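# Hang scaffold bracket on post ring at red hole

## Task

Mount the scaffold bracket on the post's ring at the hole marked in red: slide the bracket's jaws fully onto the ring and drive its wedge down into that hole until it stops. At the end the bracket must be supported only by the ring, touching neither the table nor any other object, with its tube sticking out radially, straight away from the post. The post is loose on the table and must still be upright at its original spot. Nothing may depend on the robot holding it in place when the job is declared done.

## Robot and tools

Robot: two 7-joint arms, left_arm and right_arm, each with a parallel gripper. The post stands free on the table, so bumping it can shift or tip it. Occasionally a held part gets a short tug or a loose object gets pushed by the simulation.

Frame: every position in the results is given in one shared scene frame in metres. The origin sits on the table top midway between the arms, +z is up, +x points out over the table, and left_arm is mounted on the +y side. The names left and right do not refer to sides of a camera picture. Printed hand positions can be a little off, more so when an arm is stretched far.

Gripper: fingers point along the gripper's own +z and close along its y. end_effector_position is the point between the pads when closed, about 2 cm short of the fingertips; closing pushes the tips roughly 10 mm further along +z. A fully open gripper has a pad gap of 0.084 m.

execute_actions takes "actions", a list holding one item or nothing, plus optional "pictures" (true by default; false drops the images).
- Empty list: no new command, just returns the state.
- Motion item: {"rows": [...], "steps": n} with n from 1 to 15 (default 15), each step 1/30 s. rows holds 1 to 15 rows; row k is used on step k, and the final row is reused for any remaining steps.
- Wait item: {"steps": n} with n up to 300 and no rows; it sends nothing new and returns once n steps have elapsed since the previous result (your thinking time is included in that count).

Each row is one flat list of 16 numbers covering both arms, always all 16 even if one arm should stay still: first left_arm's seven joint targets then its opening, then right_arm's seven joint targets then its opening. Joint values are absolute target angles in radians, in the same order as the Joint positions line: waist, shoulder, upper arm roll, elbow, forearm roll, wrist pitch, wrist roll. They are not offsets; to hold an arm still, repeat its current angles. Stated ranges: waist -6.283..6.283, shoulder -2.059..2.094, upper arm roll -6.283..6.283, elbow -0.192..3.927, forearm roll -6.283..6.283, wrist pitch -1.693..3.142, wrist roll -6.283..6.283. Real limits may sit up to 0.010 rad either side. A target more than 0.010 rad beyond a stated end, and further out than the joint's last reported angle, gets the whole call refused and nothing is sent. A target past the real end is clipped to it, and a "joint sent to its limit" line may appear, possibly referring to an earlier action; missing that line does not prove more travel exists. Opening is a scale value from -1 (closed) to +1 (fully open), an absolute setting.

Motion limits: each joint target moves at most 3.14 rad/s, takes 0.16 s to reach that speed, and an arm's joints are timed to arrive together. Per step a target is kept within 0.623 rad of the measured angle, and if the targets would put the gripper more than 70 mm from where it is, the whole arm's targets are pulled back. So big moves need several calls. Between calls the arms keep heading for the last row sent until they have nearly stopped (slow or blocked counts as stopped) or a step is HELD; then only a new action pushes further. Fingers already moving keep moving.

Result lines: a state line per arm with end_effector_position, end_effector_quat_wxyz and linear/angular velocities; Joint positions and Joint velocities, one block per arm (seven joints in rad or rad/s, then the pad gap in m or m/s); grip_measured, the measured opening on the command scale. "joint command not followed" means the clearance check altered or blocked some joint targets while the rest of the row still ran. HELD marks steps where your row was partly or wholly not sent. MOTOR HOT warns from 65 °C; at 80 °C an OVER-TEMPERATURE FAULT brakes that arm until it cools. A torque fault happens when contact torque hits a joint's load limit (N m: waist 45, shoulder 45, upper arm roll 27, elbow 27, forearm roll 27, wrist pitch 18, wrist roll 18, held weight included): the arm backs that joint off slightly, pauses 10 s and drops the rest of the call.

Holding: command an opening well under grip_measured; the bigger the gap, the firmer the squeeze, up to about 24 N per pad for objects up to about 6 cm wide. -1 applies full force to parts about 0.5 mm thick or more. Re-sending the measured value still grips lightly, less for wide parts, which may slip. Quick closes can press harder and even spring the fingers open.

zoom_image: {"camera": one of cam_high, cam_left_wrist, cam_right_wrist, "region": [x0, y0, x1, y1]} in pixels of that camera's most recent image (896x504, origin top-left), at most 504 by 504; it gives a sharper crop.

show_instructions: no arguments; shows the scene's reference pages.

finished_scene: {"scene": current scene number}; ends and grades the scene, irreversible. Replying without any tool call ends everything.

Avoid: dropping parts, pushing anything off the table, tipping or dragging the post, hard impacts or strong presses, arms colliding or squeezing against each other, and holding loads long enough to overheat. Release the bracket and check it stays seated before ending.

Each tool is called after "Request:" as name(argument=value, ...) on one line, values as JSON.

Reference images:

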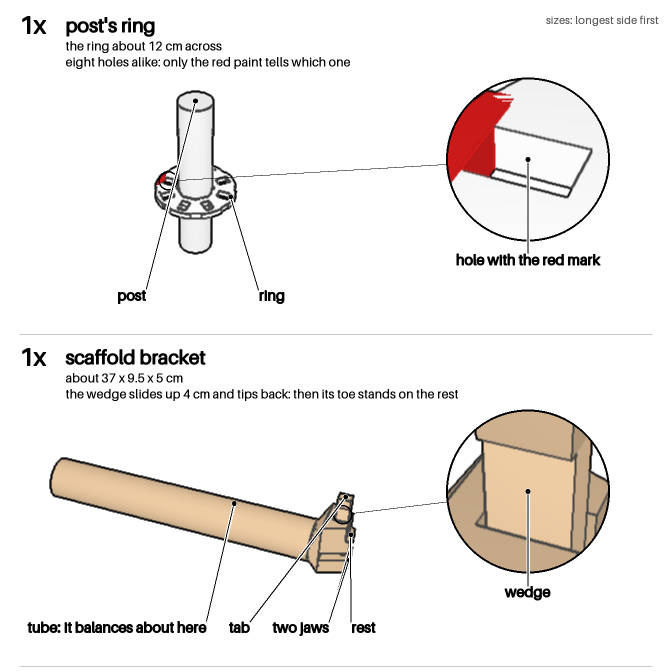

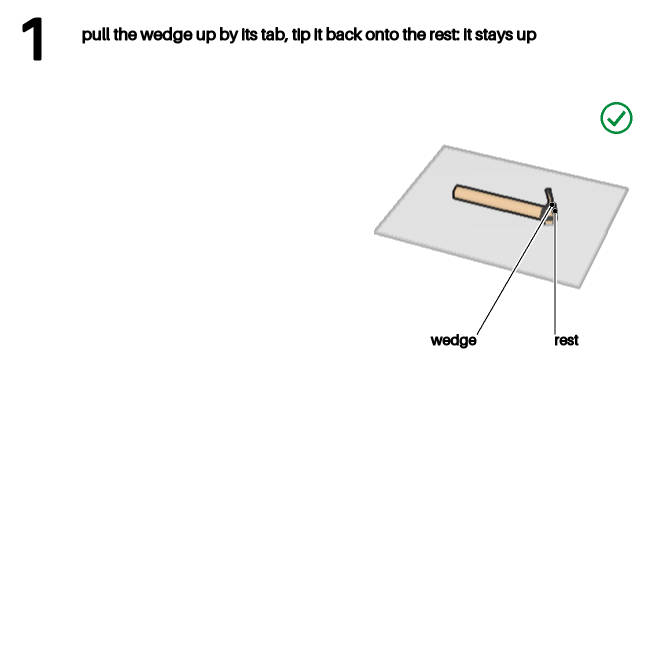

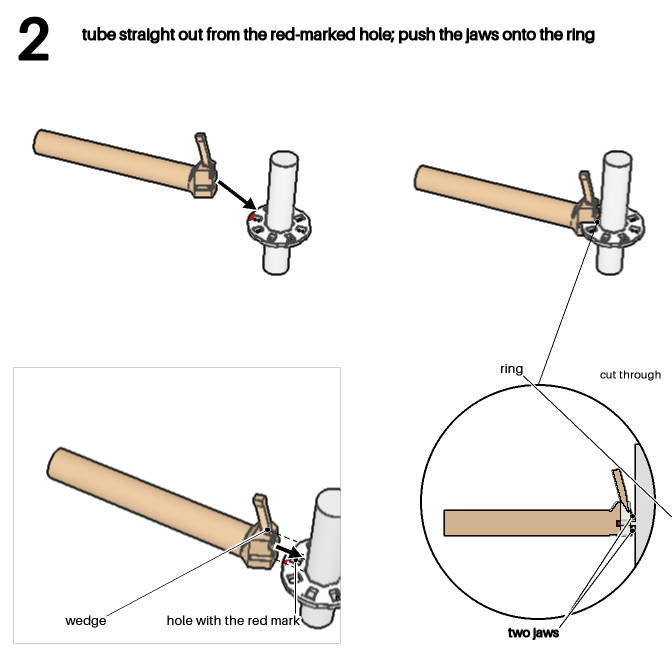

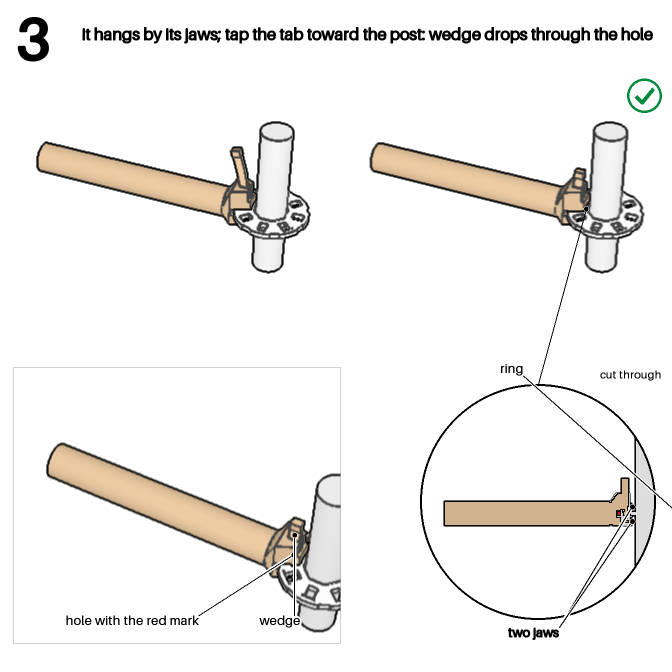

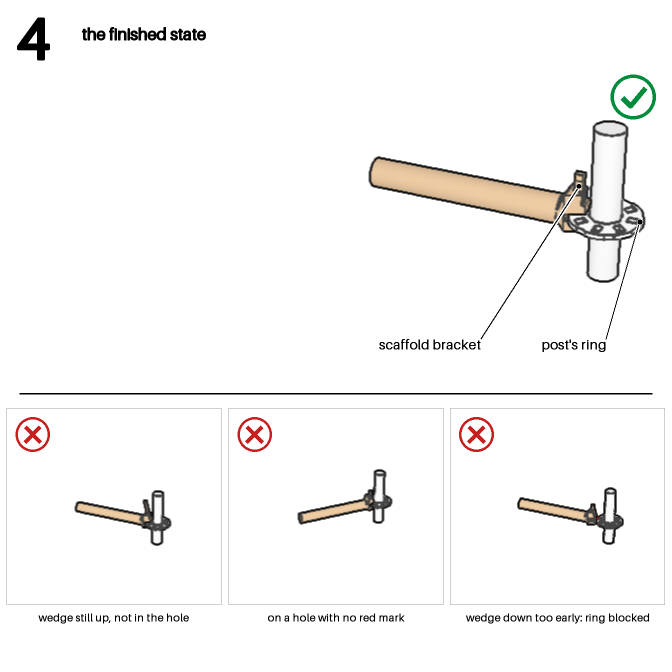

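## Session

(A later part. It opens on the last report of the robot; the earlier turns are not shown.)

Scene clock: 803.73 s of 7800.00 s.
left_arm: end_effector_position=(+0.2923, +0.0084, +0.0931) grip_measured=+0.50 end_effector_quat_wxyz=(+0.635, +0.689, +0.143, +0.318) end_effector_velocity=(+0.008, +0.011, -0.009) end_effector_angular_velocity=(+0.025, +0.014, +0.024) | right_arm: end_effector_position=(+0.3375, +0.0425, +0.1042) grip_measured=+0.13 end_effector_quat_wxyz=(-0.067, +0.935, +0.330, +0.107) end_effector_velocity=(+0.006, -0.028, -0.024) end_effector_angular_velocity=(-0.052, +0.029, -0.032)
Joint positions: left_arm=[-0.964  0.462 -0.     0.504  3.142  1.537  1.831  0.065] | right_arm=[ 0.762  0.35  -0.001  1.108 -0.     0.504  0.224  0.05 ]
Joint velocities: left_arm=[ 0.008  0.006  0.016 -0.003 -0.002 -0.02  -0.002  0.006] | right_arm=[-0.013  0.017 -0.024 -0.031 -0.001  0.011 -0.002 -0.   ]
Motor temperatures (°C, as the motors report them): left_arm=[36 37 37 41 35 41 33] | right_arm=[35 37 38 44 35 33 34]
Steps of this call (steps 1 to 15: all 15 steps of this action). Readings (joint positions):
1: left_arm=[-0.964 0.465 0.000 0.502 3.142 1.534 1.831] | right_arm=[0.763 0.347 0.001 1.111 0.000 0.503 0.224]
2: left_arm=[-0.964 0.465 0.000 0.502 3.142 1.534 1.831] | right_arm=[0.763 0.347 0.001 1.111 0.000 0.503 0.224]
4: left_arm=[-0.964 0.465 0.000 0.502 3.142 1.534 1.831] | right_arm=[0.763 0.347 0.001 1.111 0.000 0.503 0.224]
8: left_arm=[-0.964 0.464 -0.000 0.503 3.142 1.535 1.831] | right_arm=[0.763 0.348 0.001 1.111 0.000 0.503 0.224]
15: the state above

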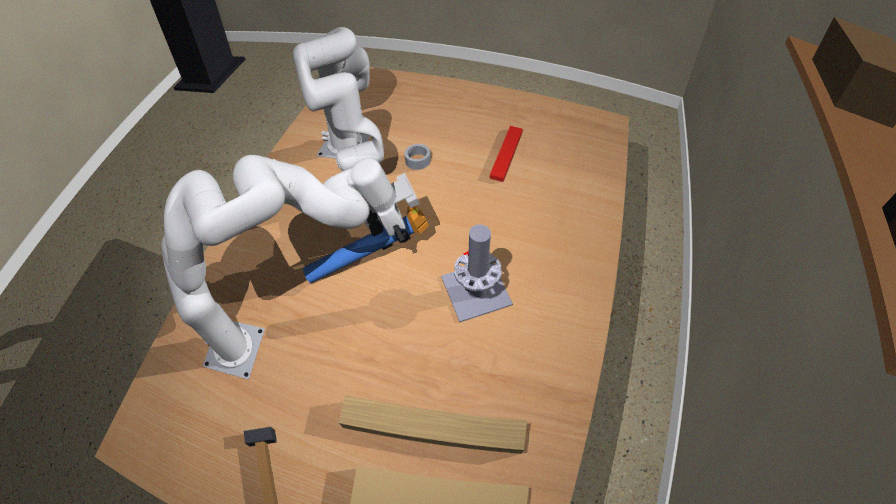

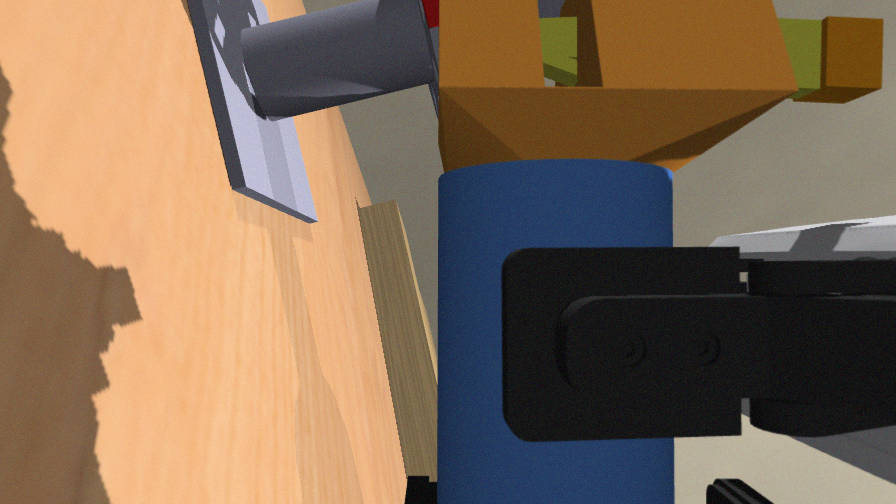

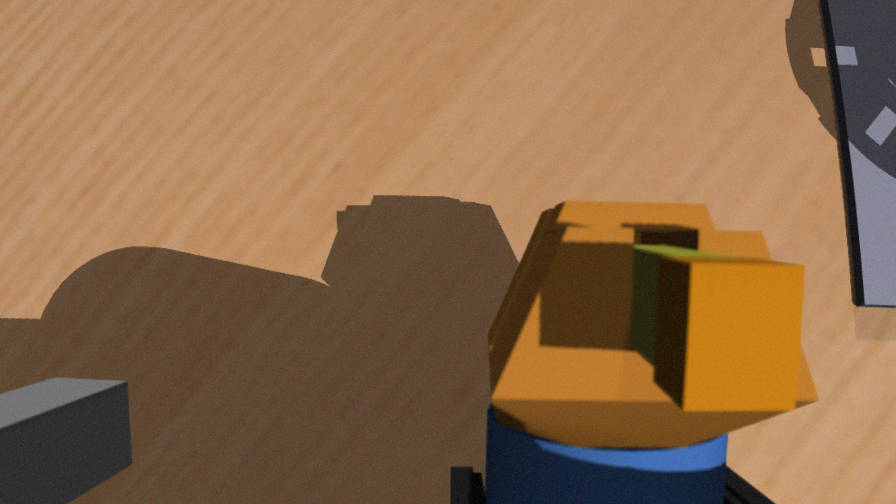

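Request:
execute_actions(actions=[{"rows": [[-0.964, 0.4648, 0.0, 0.5019, 3.1416, 1.5337, 1.8308, 0.6, 0.7625, 0.3477, 0.0, 1.1107, 0.0, 0.503, 0.2236, -1],[-0.964, 0.4648, 0.0, 0.5019, 3.1416, 1.5337, 1.8308, 0.7, 0.7625, 0.3477, 0.0, 1.1107, 0.0, 0.503, 0.2236, -1]], "steps": 8}])

Scene clock: 814.10 s of 7800.00 s.
left_arm: end_effector_position=(+0.2915, +0.0100, +0.0900) grip_measured=+0.70 end_effector_quat_wxyz=(+0.632, +0.692, +0.144, +0.317) end_effector_velocity=(-0.000, +0.001, -0.000) end_effector_angular_velocity=(+0.001, +0.001, +0.000) | right_arm: end_effector_position=(+0.3377, +0.0447, +0.1071) grip_measured=+0.13 end_effector_quat_wxyz=(-0.069, +0.935, +0.331, +0.110) end_effector_velocity=(-0.000, +0.000, +0.000) end_effector_angular_velocity=(+0.000, -0.000, +0.001)
Joint positions: left_arm=[-0.964  0.465  0.     0.502  3.142  1.534  1.831  0.073] | right_arm=[ 0.762  0.348 -0.     1.111 -0.     0.503  0.224  0.05 ]
Joint velocities: left_arm=[-0.    -0.     0.001 -0.001  0.     0.    -0.     0.   ] | right_arm=[-0.    -0.     0.001 -0.     0.    -0.    -0.001  0.   ]
Motor temperatures (°C, as the motors report them): left_arm=[36 37 37 40 35 40 33] | right_arm=[35 38 38 46 35 33 34]
Steps of this call (steps 1 to 15: the robot went on to your last target; steps 16 to 90: nothing new was sent; then 7.10 s passed at rest; steps 91 to 98: all 8 steps of this action). Readings (joint positions):
91: left_arm=[-0.964 0.465 -0.000 0.502 3.142 1.534 1.831] | right_arm=[0.762 0.348 -0.000 1.111 -0.000 0.503 0.224]
92: left_arm=[-0.964 0.465 -0.000 0.502 3.142 1.534 1.831] | right_arm=[0.762 0.348 -0.000 1.111 -0.000 0.503 0.224]
94: left_arm=[-0.964 0.465 -0.000 0.502 3.142 1.534 1.831] | right_arm=[0.762 0.348 -0.000 1.111 -0.000 0.503 0.224]
98: the state above

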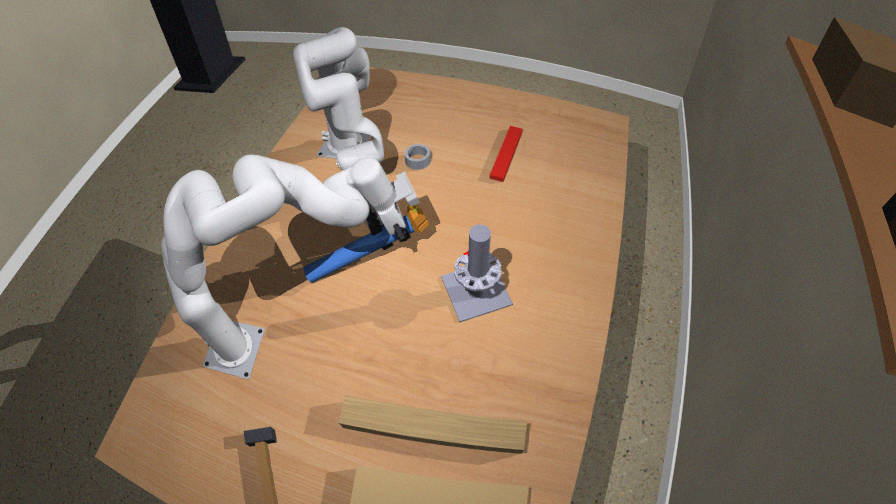

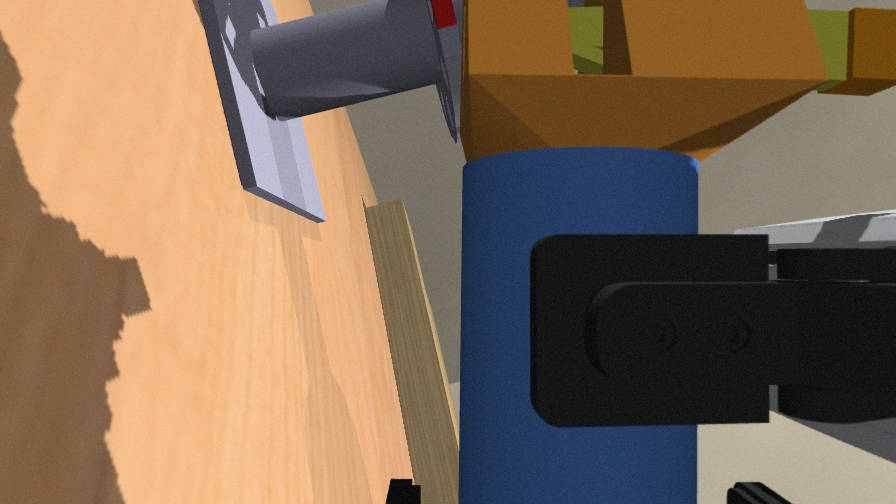

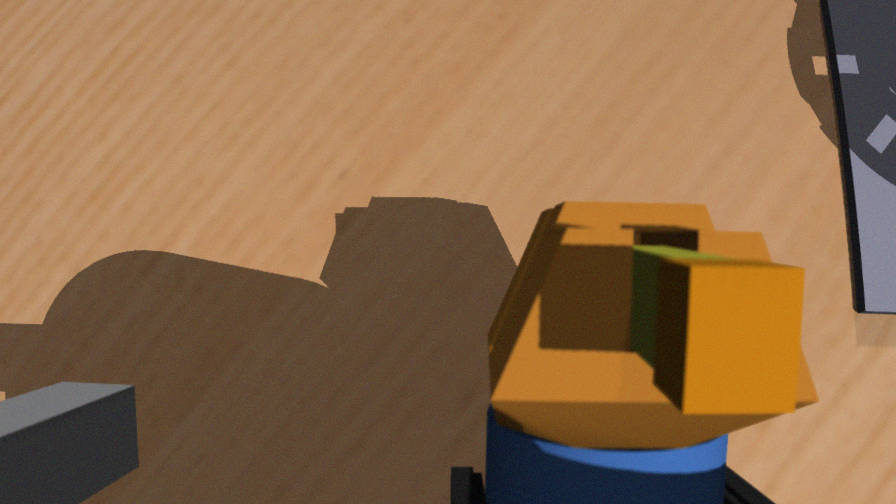

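Request:
execute_actions(actions=[{"rows": [[-0.964, 0.458, 0.0, 0.477, 3.1416, 1.552, 1.8308, 0.7, 0.7625, 0.3477, 0.0, 1.1107, 0.0, 0.503, 0.2236, -1],[-0.964, 0.452, 0.0, 0.452, 3.1416, 1.571, 1.8308, 0.7, 0.7625, 0.3477, 0.0, 1.1107, 0.0, 0.503, 0.2236, -1],[-0.964, 0.4457, 0.0, 0.427, 3.1416, 1.5896, 1.8308, 0.7, 0.7625, 0.3477, 0.0, 1.1107, 0.0, 0.503, 0.2236, -1],[-0.964, 0.4394, 0.0, 0.402, 3.1416, 1.608, 1.8308, 0.7, 0.7625, 0.3477, 0.0, 1.1107, 0.0, 0.503, 0.2236, -1],[-0.964, 0.433, 0.0, 0.377, 3.1416, 1.627, 1.8308, 0.7, 0.7625, 0.3477, 0.0, 1.1107, 0.0, 0.503, 0.2236, -1],[-0.964, 0.4266, 0.0, 0.352, 3.1416, 1.6456, 1.8308, 0.7, 0.7625, 0.3477, 0.0, 1.1107, 0.0, 0.503, 0.2236, -1],[-0.964, 0.42, 0.0, 0.327, 3.1416, 1.664, 1.8308, 0.7, 0.7625, 0.3477, 0.0, 1.1107, 0.0, 0.503, 0.2236, -1],[-0.964, 0.414, 0.0, 0.302, 3.1416, 1.683, 1.8308, 0.7, 0.7625, 0.3477, 0.0, 1.1107, 0.0, 0.503, 0.2236, -1],[-0.964, 0.4076, 0.0, 0.277, 3.1416, 1.7016, 1.8308, 0.7, 0.7625, 0.3477, 0.0, 1.1107, 0.0, 0.503, 0.2236, -1],[-0.964, 0.4012, 0.0, 0.2518, 3.1416, 1.7202, 1.8308, 0.7, 0.7625, 0.3477, 0.0, 1.1107, 0.0, 0.503, 0.2236, -1]], "steps": 15}], pictures=false)

Request:
execute_actions(actions=[{"rows": [[-0.964, 0.4012, 0.0, 0.2518, 3.1416, 1.7202, 1.8308, 0.7, 0.7623, 0.355, 0.0, 1.1115, 0.0, 0.4965, 0.2234, -1],[-0.964, 0.4012, 0.0, 0.2518, 3.1416, 1.7202, 1.8308, 0.7, 0.762, 0.368, 0.0, 1.113, 0.0, 0.485, 0.2232, -1],[-0.964, 0.4012, 0.0, 0.2518, 3.1416, 1.7202, 1.8308, 0.7, 0.7617, 0.383, 0.0, 1.115, 0.0, 0.472, 0.223, -1],[-0.964, 0.4012, 0.0, 0.2518, 3.1416, 1.7202, 1.8308, 0.7, 0.7614, 0.398, 0.0, 1.117, 0.0, 0.459, 0.2227, -1],[-0.964, 0.4012, 0.0, 0.2518, 3.1416, 1.7202, 1.8308, 0.7, 0.761, 0.413, 0.0, 1.119, 0.0, 0.446, 0.2224, -1],[-0.964, 0.4012, 0.0, 0.2518, 3.1416, 1.7202, 1.8308, 0.7, 0.7607, 0.428, 0.0, 1.1215, 0.0, 0.4335, 0.2221, -1],[-0.964, 0.4012, 0.0, 0.2518, 3.1416, 1.7202, 1.8308, 0.7, 0.7604, 0.443, 0.0, 1.1235, 0.0, 0.4205, 0.2218, -1],[-0.964, 0.4012, 0.0, 0.2518, 3.1416, 1.7202, 1.8308, 0.7, 0.76, 0.458, 0.0, 1.126, 0.0, 0.408, 0.2215, -1],[-0.964, 0.4012, 0.0, 0.2518, 3.1416, 1.7202, 1.8308, 0.7, 0.7597, 0.473, 0.0, 1.128, 0.0, 0.395, 0.2212, -1],[-0.964, 0.4012, 0.0, 0.2518, 3.1416, 1.7202, 1.8308, 0.7, 0.7594, 0.487, 0.0, 1.13, 0.0, 0.383, 0.221, -1],[-0.964, 0.4012, 0.0, 0.2518, 3.1416, 1.7202, 1.8308, 0.7, 0.7591, 0.5, 0.0, 1.132, 0.0, 0.372, 0.2207, -1],[-0.964, 0.4012, 0.0, 0.2518, 3.1416, 1.7202, 1.8308, 0.7, 0.7589, 0.51, 0.0, 1.1337, 0.0, 0.3637, 0.2205, -1],[-0.964, 0.4012, 0.0, 0.2518, 3.1416, 1.7202, 1.8308, 0.7, 0.7587, 0.518, 0.0, 1.135, 0.0, 0.357, 0.2203, -1],[-0.964, 0.4012, 0.0, 0.2518, 3.1416, 1.7202, 1.8308, 0.7, 0.7586, 0.524, 0.0, 1.136, 0.0, 0.352, 0.2202, -1],[-0.964, 0.4012, 0.0, 0.2518, 3.1416, 1.7202, 1.8308, 0.7, 0.7585, 0.528, 0.0, 1.1366, 0.0, 0.3486, 0.2201, -1]], "steps": 15}], pictures=false)

Request:
execute_actions(actions=[{"steps": 20}])

Scene clock: 857.63 s of 7800.00 s.
left_arm: end_effector_position=(+0.2437, +0.0701, +0.0888) grip_measured=+0.70 end_effector_quat_wxyz=(+0.631, +0.693, +0.144, +0.317) end_effector_velocity=(-0.019, +0.025, +0.018) end_effector_angular_velocity=(-0.040, -0.033, +0.002) | right_arm: end_effector_position=(+0.3377, +0.0447, +0.1071) grip_measured=+0.13 end_effector_quat_wxyz=(-0.069, +0.935, +0.331, +0.110) end_effector_velocity=(+0.000, -0.000, -0.000) end_effector_angular_velocity=(+0.000, +0.000, -0.002)
Joint positions: left_arm=[-0.964  0.405 -0.     0.263  3.142  1.71   1.831  0.073] | right_arm=[ 0.762  0.348 -0.     1.111  0.     0.503  0.224  0.05 ]
Joint velocities: left_arm=[-0.    -0.042  0.001 -0.113 -0.001  0.123  0.    -0.   ] | right_arm=[-0.     0.    -0.     0.    -0.     0.     0.001  0.   ]
Motor temperatures (°C, as the motors report them): left_arm=[36 37 37 40 35 39 33] | right_arm=[35 38 38 48 35 34 34]
Steps of this call (steps 1 to 15: the robot went on to your last target; steps 16 to 90: nothing new was sent; then 40.03 s passed at rest; steps 91 to 105: all 15 steps of this action). Readings (joint positions):
91: left_arm=[-0.964 0.465 0.000 0.502 3.142 1.534 1.831] | right_arm=[0.762 0.348 -0.000 1.111 -0.000 0.503 0.224]
92: left_arm=[-0.964 0.464 0.000 0.499 3.142 1.537 1.831] | right_arm=[0.762 0.348 -0.000 1.111 -0.000 0.503 0.224]
94: left_arm=[-0.964 0.457 0.000 0.475 3.142 1.557 1.831] | right_arm=[0.763 0.348 0.000 1.111 -0.000 0.503 0.224]
98: left_arm=[-0.964 0.436 -0.000 0.387 3.142 1.618 1.831] | right_arm=[0.763 0.348 0.000 1.111 0.000 0.503 0.224]
105: the state above

Scene clock: 858.13 s of 7800.00 s.
left_arm: end_effector_position=(+0.2418, +0.0726, +0.0901) grip_measured=+0.70 end_effector_quat_wxyz=(+0.632, +0.692, +0.144, +0.317) end_effector_velocity=(-0.001, +0.000, -0.000) end_effector_angular_velocity=(+0.000, +0.001, -0.001) | right_arm: end_effector_position=(+0.3445, +0.0502, +0.0423) grip_measured=+0.13 end_effector_quat_wxyz=(-0.068, +0.935, +0.331, +0.108) end_effector_velocity=(+0.007, +0.003, -0.118) end_effector_angular_velocity=(-0.009, +0.005, -0.001)
Joint positions: left_arm=[-0.964  0.401  0.     0.252  3.142  1.72   1.831  0.073] | right_arm=[0.759 0.504 0.    1.131 0.    0.371 0.221 0.05 ]
Joint velocities: left_arm=[-0.001 -0.    -0.    -0.001  0.     0.    -0.    -0.   ] | right_arm=[-0.006  0.28  -0.     0.039  0.    -0.231 -0.005 -0.   ]
Motor temperatures (°C, as the motors report them): left_arm=[36 37 37 40 35 39 33] | right_arm=[35 38 38 48 35 34 34]
Steps of this call (steps 1 to 15: all 15 steps of this action). Readings (joint positions):
1: left_arm=[-0.964 0.404 -0.000 0.260 3.142 1.713 1.831] | right_arm=[0.762 0.348 0.000 1.111 0.000 0.503 0.224]
2: left_arm=[-0.964 0.403 -0.000 0.258 3.142 1.715 1.831] | right_arm=[0.762 0.349 0.000 1.111 -0.000 0.501 0.224]
4: left_arm=[-0.964 0.402 0.000 0.256 3.142 1.718 1.831] | right_arm=[0.762 0.360 0.000 1.114 -0.000 0.490 0.223]
8: left_arm=[-0.964 0.401 0.000 0.253 3.142 1.720 1.831] | right_arm=[0.761 0.410 0.000 1.120 0.000 0.448 0.223]
15: the state above

Scene clock: 858.80 s of 7800.00 s.
left_arm: end_effector_position=(+0.2417, +0.0726, +0.0900) grip_measured=+0.70 end_effector_quat_wxyz=(+0.632, +0.692, +0.144, +0.317) end_effector_velocity=(+0.000, +0.000, -0.000) end_effector_angular_velocity=(+0.001, -0.001, +0.001) | right_arm: end_effector_position=(+0.3463, +0.0517, +0.0340) grip_measured=+0.13 end_effector_quat_wxyz=(-0.069, +0.935, +0.331, +0.110) end_effector_velocity=(+0.000, -0.000, -0.001) end_effector_angular_velocity=(-0.001, +0.001, -0.001)
Joint positions: left_arm=[-0.964  0.401 -0.     0.252  3.142  1.72   1.831  0.073] | right_arm=[ 0.758  0.527 -0.     1.137 -0.     0.349  0.22   0.05 ]
Joint velocities: left_arm=[ 0.     0.     0.    -0.    -0.001  0.     0.001 -0.   ] | right_arm=[-0.     0.001 -0.     0.     0.    -0.     0.     0.   ]
Motor temperatures (°C, as the motors report them): left_arm=[36 37 37 40 35 39 33] | right_arm=[35 38 38 48 35 34 34]
Steps of this call (steps 1 to 20: the robot went on to your last target). Readings (joint positions):
1: left_arm=[-0.964 0.401 0.000 0.252 3.142 1.720 1.831] | right_arm=[0.759 0.513 0.000 1.133 0.000 0.364 0.221]
2: left_arm=[-0.964 0.401 0.000 0.252 3.142 1.720 1.831] | right_arm=[0.759 0.518 0.000 1.133 0.000 0.359 0.220]
4: left_arm=[-0.964 0.401 0.000 0.252 3.142 1.720 1.831] | right_arm=[0.759 0.524 0.000 1.134 0.000 0.354 0.220]
8: left_arm=[-0.964 0.401 0.000 0.252 3.142 1.720 1.831] | right_arm=[0.759 0.526 0.000 1.137 -0.000 0.350 0.220]
20: the state above

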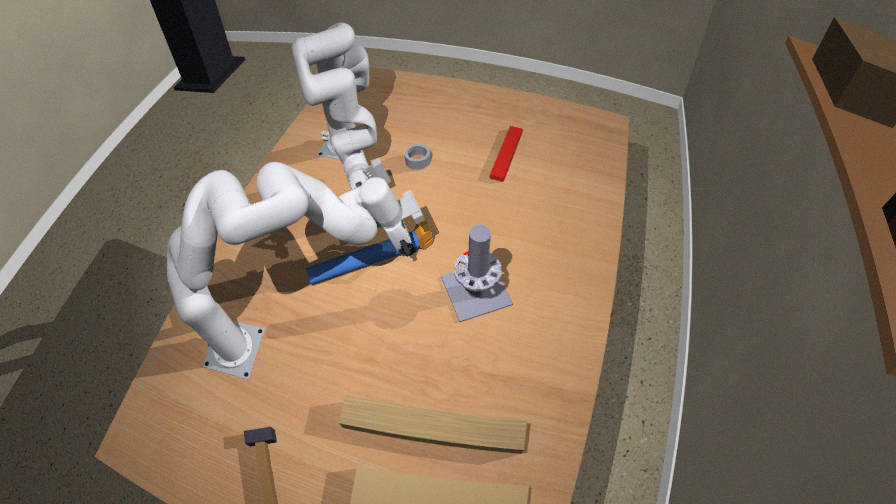

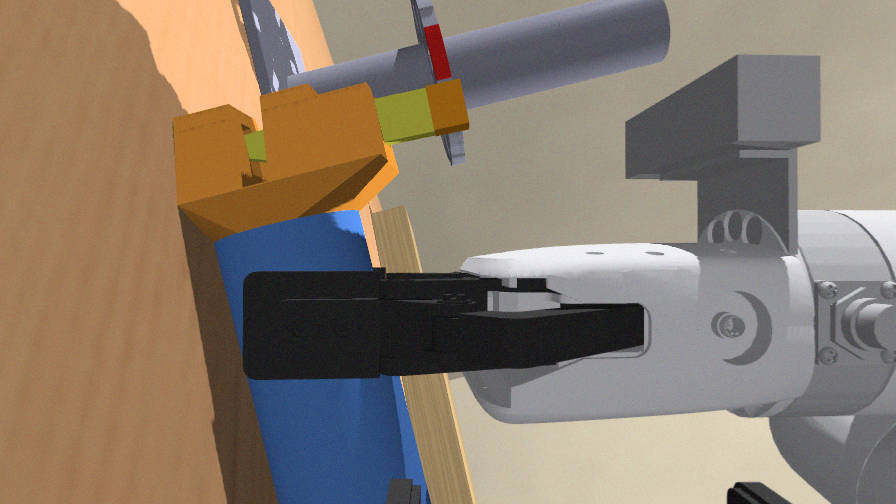

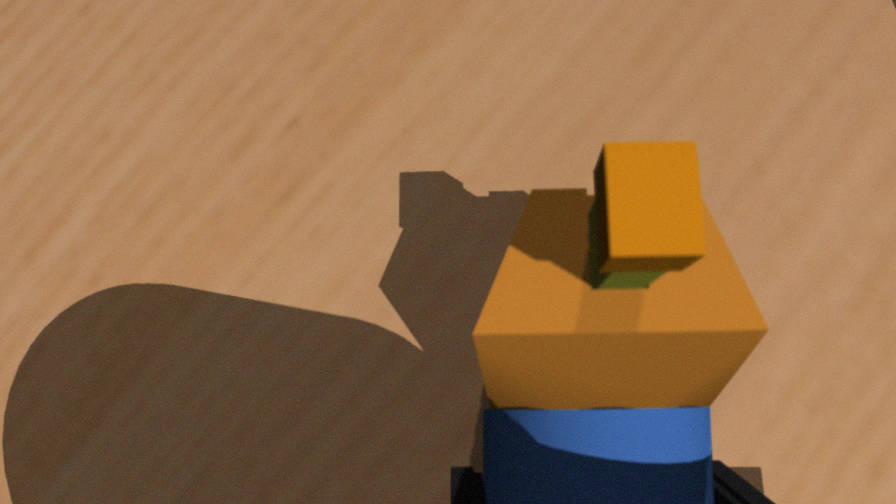

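Request:
execute_actions(actions=[])

Scene clock: 887.33 s of 7800.00 s.
left_arm: end_effector_position=(+0.2417, +0.0726, +0.0900) grip_measured=+0.70 end_effector_quat_wxyz=(+0.632, +0.692, +0.144, +0.317) end_effector_velocity=(-0.000, -0.001, +0.000) end_effector_angular_velocity=(-0.000, -0.001, -0.002) | right_arm: end_effector_position=(+0.3461, +0.0515, +0.0335) grip_measured=+0.13 end_effector_quat_wxyz=(-0.069, +0.935, +0.331, +0.110) end_effector_velocity=(-0.000, +0.000, -0.000) end_effector_angular_velocity=(-0.001, -0.000, +0.002)
Joint positions: left_arm=[-0.964  0.401  0.     0.252  3.142  1.72   1.831  0.073] | right_arm=[ 0.758  0.528 -0.     1.137  0.     0.349  0.22   0.05 ]
Joint velocities: left_arm=[-0.001  0.    -0.001  0.001  0.    -0.     0.001  0.   ] | right_arm=[ 0.001  0.    -0.    -0.    -0.    -0.    -0.001  0.   ]
Motor temperatures (°C, as the motors report them): left_arm=[36 36 37 39 35 39 33] | right_arm=[35 38 38 46 35 34 34]
Steps of this call (steps 1 to 15: the robot went on to your last target; steps 16 to 90: nothing new was sent; then 25.53 s passed at rest). Readings (joint positions):
1: left_arm=[-0.964 0.401 -0.000 0.252 3.142 1.720 1.831] | right_arm=[0.758 0.527 -0.000 1.137 -0.000 0.349 0.220]
2: left_arm=[-0.964 0.401 -0.000 0.252 3.142 1.720 1.831] | right_arm=[0.758 0.527 -0.000 1.137 -0.000 0.349 0.220]
4: left_arm=[-0.964 0.401 0.000 0.252 3.142 1.720 1.831] | right_arm=[0.758 0.527 -0.000 1.137 -0.000 0.348 0.220]
8: left_arm=[-0.964 0.401 -0.000 0.252 3.142 1.720 1.831] | right_arm=[0.758 0.527 -0.000 1.137 -0.000 0.348 0.220]
90: the state above
All arms were judged still, so your last target was given up. Only a new action makes them travel on or press farther. Fingers that are still opening or closing keep moving.

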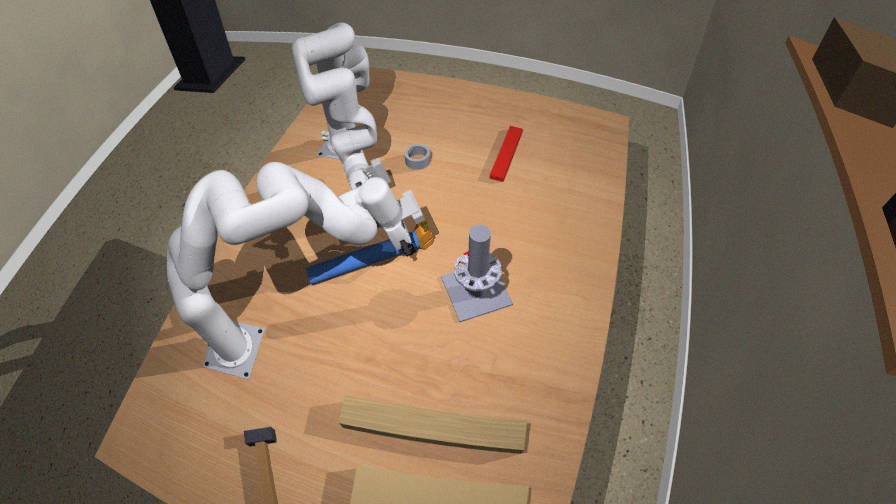

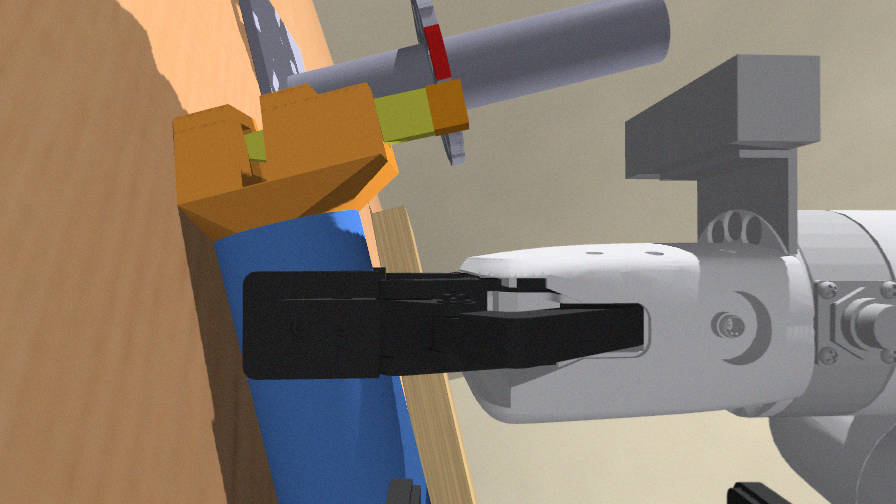

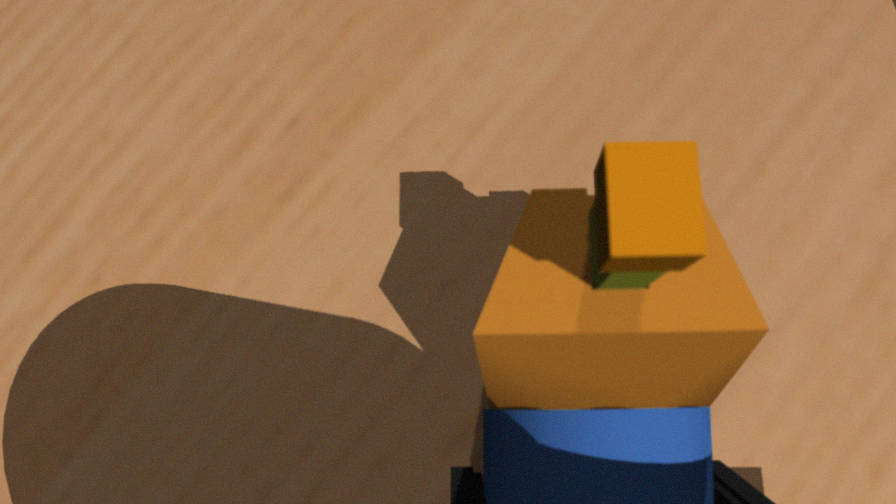

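Request:
execute_actions(actions=[{"rows": [[-0.964,0.4012,0,0.2518,3.1416,1.7202,1.8308,0.7,0.7585,0.528,0,1.1366,0,0.3486,0.2201,-0.6],[-0.964,0.4012,0,0.2518,3.1416,1.7202,1.8308,0.7,0.7585,0.528,0,1.1366,0,0.3486,0.2201,-0.3],[-0.964,0.4012,0,0.2518,3.1416,1.7202,1.8308,0.7,0.7585,0.528,0,1.1366,0,0.3486,0.2201,0.0],[-0.964,0.4012,0,0.2518,3.1416,1.7202,1.8308,0.7,0.7585,0.528,0,1.1366,0,0.3486,0.2201,0.1],[-0.964,0.4012,0,0.2518,3.1416,1.7202,1.8308,0.7,0.7585,0.528,0,1.1366,0,0.3486,0.2201,0.15],[-0.964,0.4012,0,0.2518,3.1416,1.7202,1.8308,0.7,0.7585,0.528,0,1.1366,0,0.3486,0.2201,0.2],[-0.964,0.4012,0,0.2518,3.1416,1.7202,1.8308,0.7,0.7585,0.528,0,1.1366,0,0.3486,0.2201,0.25],[-0.964,0.4012,0,0.2518,3.1416,1.7202,1.8308,0.7,0.7585,0.528,0,1.1366,0,0.3486,0.2201,0.3],[-0.964,0.4012,0,0.2518,3.1416,1.7202,1.8308,0.7,0.7585,0.528,0,1.1366,0,0.3486,0.2201,0.4],[-0.964,0.4012,0,0.2518,3.1416,1.7202,1.8308,0.7,0.7585,0.528,0,1.1366,0,0.3486,0.2201,0.5],[-0.964,0.4012,0,0.2518,3.1416,1.7202,1.8308,0.7,0.7585,0.528,0,1.1366,0,0.3486,0.2201,0.7],[-0.964,0.4012,0,0.2518,3.1416,1.7202,1.8308,0.7,0.7585,0.528,0,1.1366,0,0.3486,0.2201,0.9]], "steps": 15}])

Scene clock: 908.23 s of 7800.00 s.
left_arm: end_effector_position=(+0.2417, +0.0726, +0.0900) grip_measured=+0.70 end_effector_quat_wxyz=(+0.632, +0.692, +0.144, +0.317) end_effector_velocity=(-0.001, -0.001, +0.000) end_effector_angular_velocity=(-0.001, +0.000, -0.002) | right_arm: end_effector_position=(+0.3461, +0.0519, +0.0338) grip_measured=+0.90 end_effector_quat_wxyz=(-0.069, +0.935, +0.331, +0.110) end_effector_velocity=(-0.001, -0.005, -0.004) end_effector_angular_velocity=(-0.010, +0.007, -0.005)
Joint positions: left_arm=[-0.964  0.401  0.     0.252  3.142  1.72   1.831  0.073] | right_arm=[ 0.759  0.528  0.     1.137 -0.     0.348  0.22   0.08 ]
Joint velocities: left_arm=[-0.001 -0.    -0.001  0.     0.    -0.    -0.     0.   ] | right_arm=[-0.     0.002 -0.003 -0.006  0.     0.004  0.001  0.   ]
Motor temperatures (°C, as the motors report them): left_arm=[36 36 37 39 35 38 33] | right_arm=[35 38 38 46 35 34 34]
Steps of this call (steps 1 to 90: nothing new was sent; then 17.40 s passed at rest; steps 91 to 105: all 15 steps of this action). Readings (joint positions):
91: left_arm=[-0.964 0.401 0.000 0.252 3.142 1.720 1.831] | right_arm=[0.758 0.528 -0.000 1.137 0.000 0.349 0.220]
92: left_arm=[-0.964 0.401 -0.000 0.252 3.142 1.720 1.831] | right_arm=[0.758 0.528 -0.000 1.137 0.000 0.349 0.220]
94: left_arm=[-0.964 0.401 -0.000 0.252 3.142 1.720 1.831] | right_arm=[0.758 0.528 -0.000 1.137 0.000 0.349 0.220]
98: left_arm=[-0.964 0.401 -0.000 0.252 3.142 1.720 1.831] | right_arm=[0.758 0.528 -0.000 1.138 -0.000 0.347 0.220]
105: the state above

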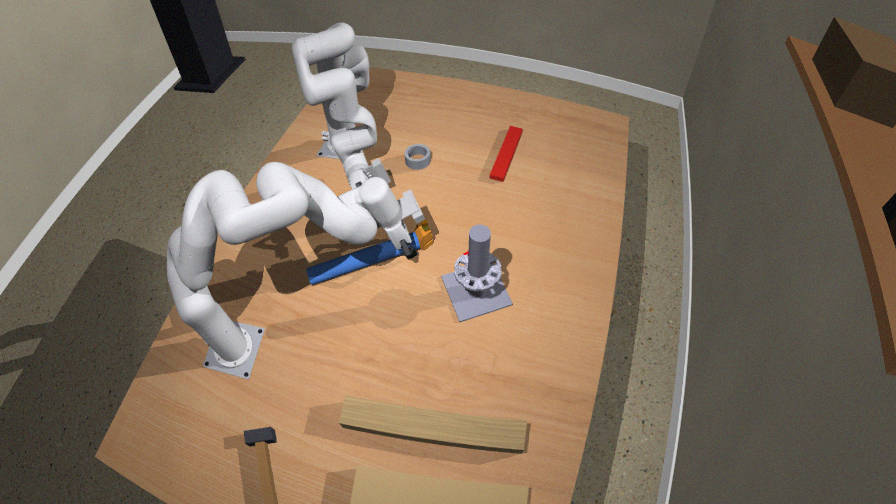

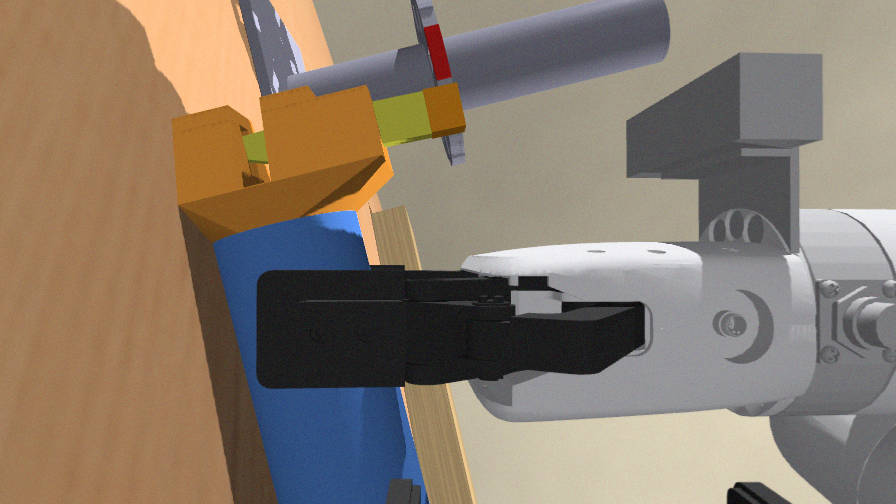

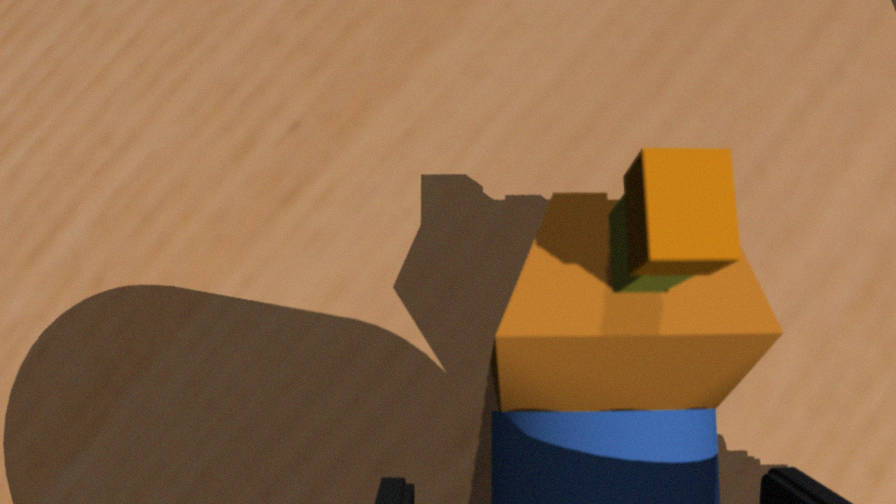

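Request:
execute_actions(actions=[{"rows": [[-0.964,0.4012,0,0.2518,3.1416,1.7202,1.8308,0.7,0.7591,0.4583,0,1.5328,0,1.0745,0.2295,0.9]], "steps": 15}], pictures=false)

Request:
execute_actions(actions=[{"steps": 20}])

Scene clock: 934.30 s of 7800.00 s.
left_arm: end_effector_position=(+0.2417, +0.0726, +0.0900) grip_measured=+0.70 end_effector_quat_wxyz=(+0.632, +0.692, +0.144, +0.317) end_effector_velocity=(+0.000, -0.000, +0.000) end_effector_angular_velocity=(-0.001, +0.000, -0.000) | right_arm: end_effector_position=(+0.3494, +0.0563, +0.1544) grip_measured=+0.90 end_effector_quat_wxyz=(-0.008, +0.944, +0.330, +0.013) end_effector_velocity=(-0.025, -0.031, +0.114) end_effector_angular_velocity=(-0.201, +0.160, -0.009)
Joint positions: left_arm=[-0.964  0.401  0.     0.252  3.142  1.72   1.831  0.073] | right_arm=[ 0.759  0.459 -0.     1.51   0.     1.02   0.229  0.08 ]
Joint velocities: left_arm=[-0.     0.     0.     0.     0.    -0.    -0.001 -0.   ] | right_arm=[ 0.    -0.06   0.001  0.312 -0.     0.629  0.01  -0.   ]
Motor temperatures (°C, as the motors report them): left_arm=[36 36 37 39 35 38 33] | right_arm=[35 38 38 45 35 33 34]
Steps of this call (steps 1 to 15: the robot went on to your last target; steps 16 to 90: nothing new was sent; then 22.57 s passed at rest; steps 91 to 105: all 15 steps of this action). Readings (joint positions):
91: left_arm=[-0.964 0.401 -0.000 0.252 3.142 1.720 1.831] | right_arm=[0.758 0.528 0.000 1.137 0.000 0.349 0.220]
92: left_arm=[-0.964 0.401 0.000 0.252 3.142 1.720 1.831] | right_arm=[0.759 0.528 0.000 1.139 -0.000 0.354 0.220]
94: left_arm=[-0.964 0.401 0.000 0.252 3.142 1.720 1.831] | right_arm=[0.759 0.525 0.000 1.163 -0.000 0.398 0.221]
98: left_arm=[-0.964 0.401 -0.000 0.252 3.142 1.720 1.831] | right_arm=[0.759 0.500 0.000 1.303 0.000 0.631 0.224]
105: the state above

Scene clock: 934.97 s of 7800.00 s.
left_arm: end_effector_position=(+0.2417, +0.0726, +0.0900) grip_measured=+0.70 end_effector_quat_wxyz=(+0.632, +0.692, +0.144, +0.317) end_effector_velocity=(-0.000, +0.000, -0.000) end_effector_angular_velocity=(+0.000, -0.000, -0.000) | right_arm: end_effector_position=(+0.3459, +0.0519, +0.1600) grip_measured=+0.90 end_effector_quat_wxyz=(+0.000, +0.944, +0.330, -0.000) end_effector_velocity=(+0.001, +0.000, +0.001) end_effector_angular_velocity=(+0.001, -0.002, -0.001)
Joint positions: left_arm=[-0.964  0.401 -0.     0.252  3.142  1.72   1.831  0.073] | right_arm=[ 0.759  0.458  0.     1.533 -0.     1.074  0.229  0.08 ]
Joint velocities: left_arm=[-0.001  0.     0.001 -0.     0.     0.    -0.     0.   ] | right_arm=[-0.    -0.002 -0.     0.001 -0.     0.     0.001 -0.   ]
Motor temperatures (°C, as the motors report them): left_arm=[36 36 37 39 35 38 33] | right_arm=[35 38 38 45 35 33 34]
Steps of this call (steps 1 to 20: the robot went on to your last target). Readings (joint positions):
1: left_arm=[-0.964 0.401 0.000 0.252 3.142 1.720 1.831] | right_arm=[0.759 0.458 -0.000 1.517 0.000 1.037 0.229]
2: left_arm=[-0.964 0.401 -0.000 0.252 3.142 1.720 1.831] | right_arm=[0.759 0.458 -0.000 1.522 0.000 1.049 0.229]
4: left_arm=[-0.964 0.401 0.000 0.252 3.142 1.720 1.831] | right_arm=[0.759 0.460 0.000 1.525 -0.000 1.063 0.229]
8: left_arm=[-0.964 0.401 0.000 0.252 3.142 1.720 1.831] | right_arm=[0.759 0.460 0.000 1.530 -0.000 1.072 0.229]
20: the state above

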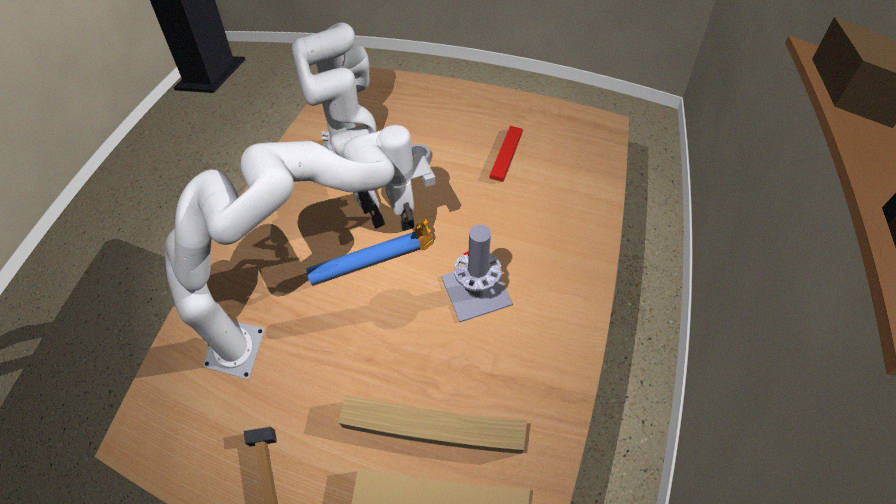

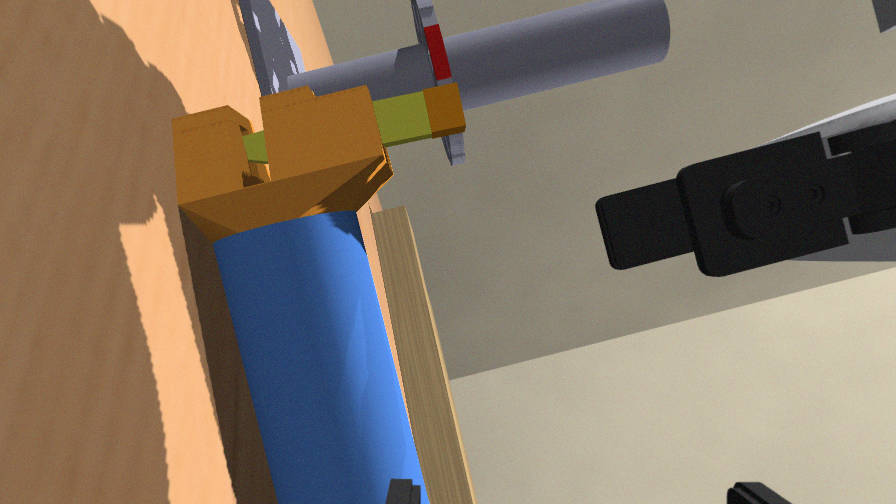

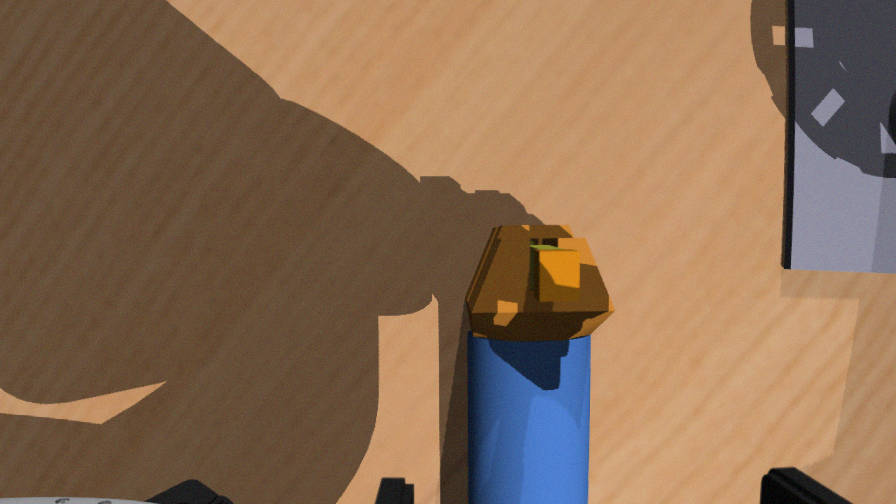

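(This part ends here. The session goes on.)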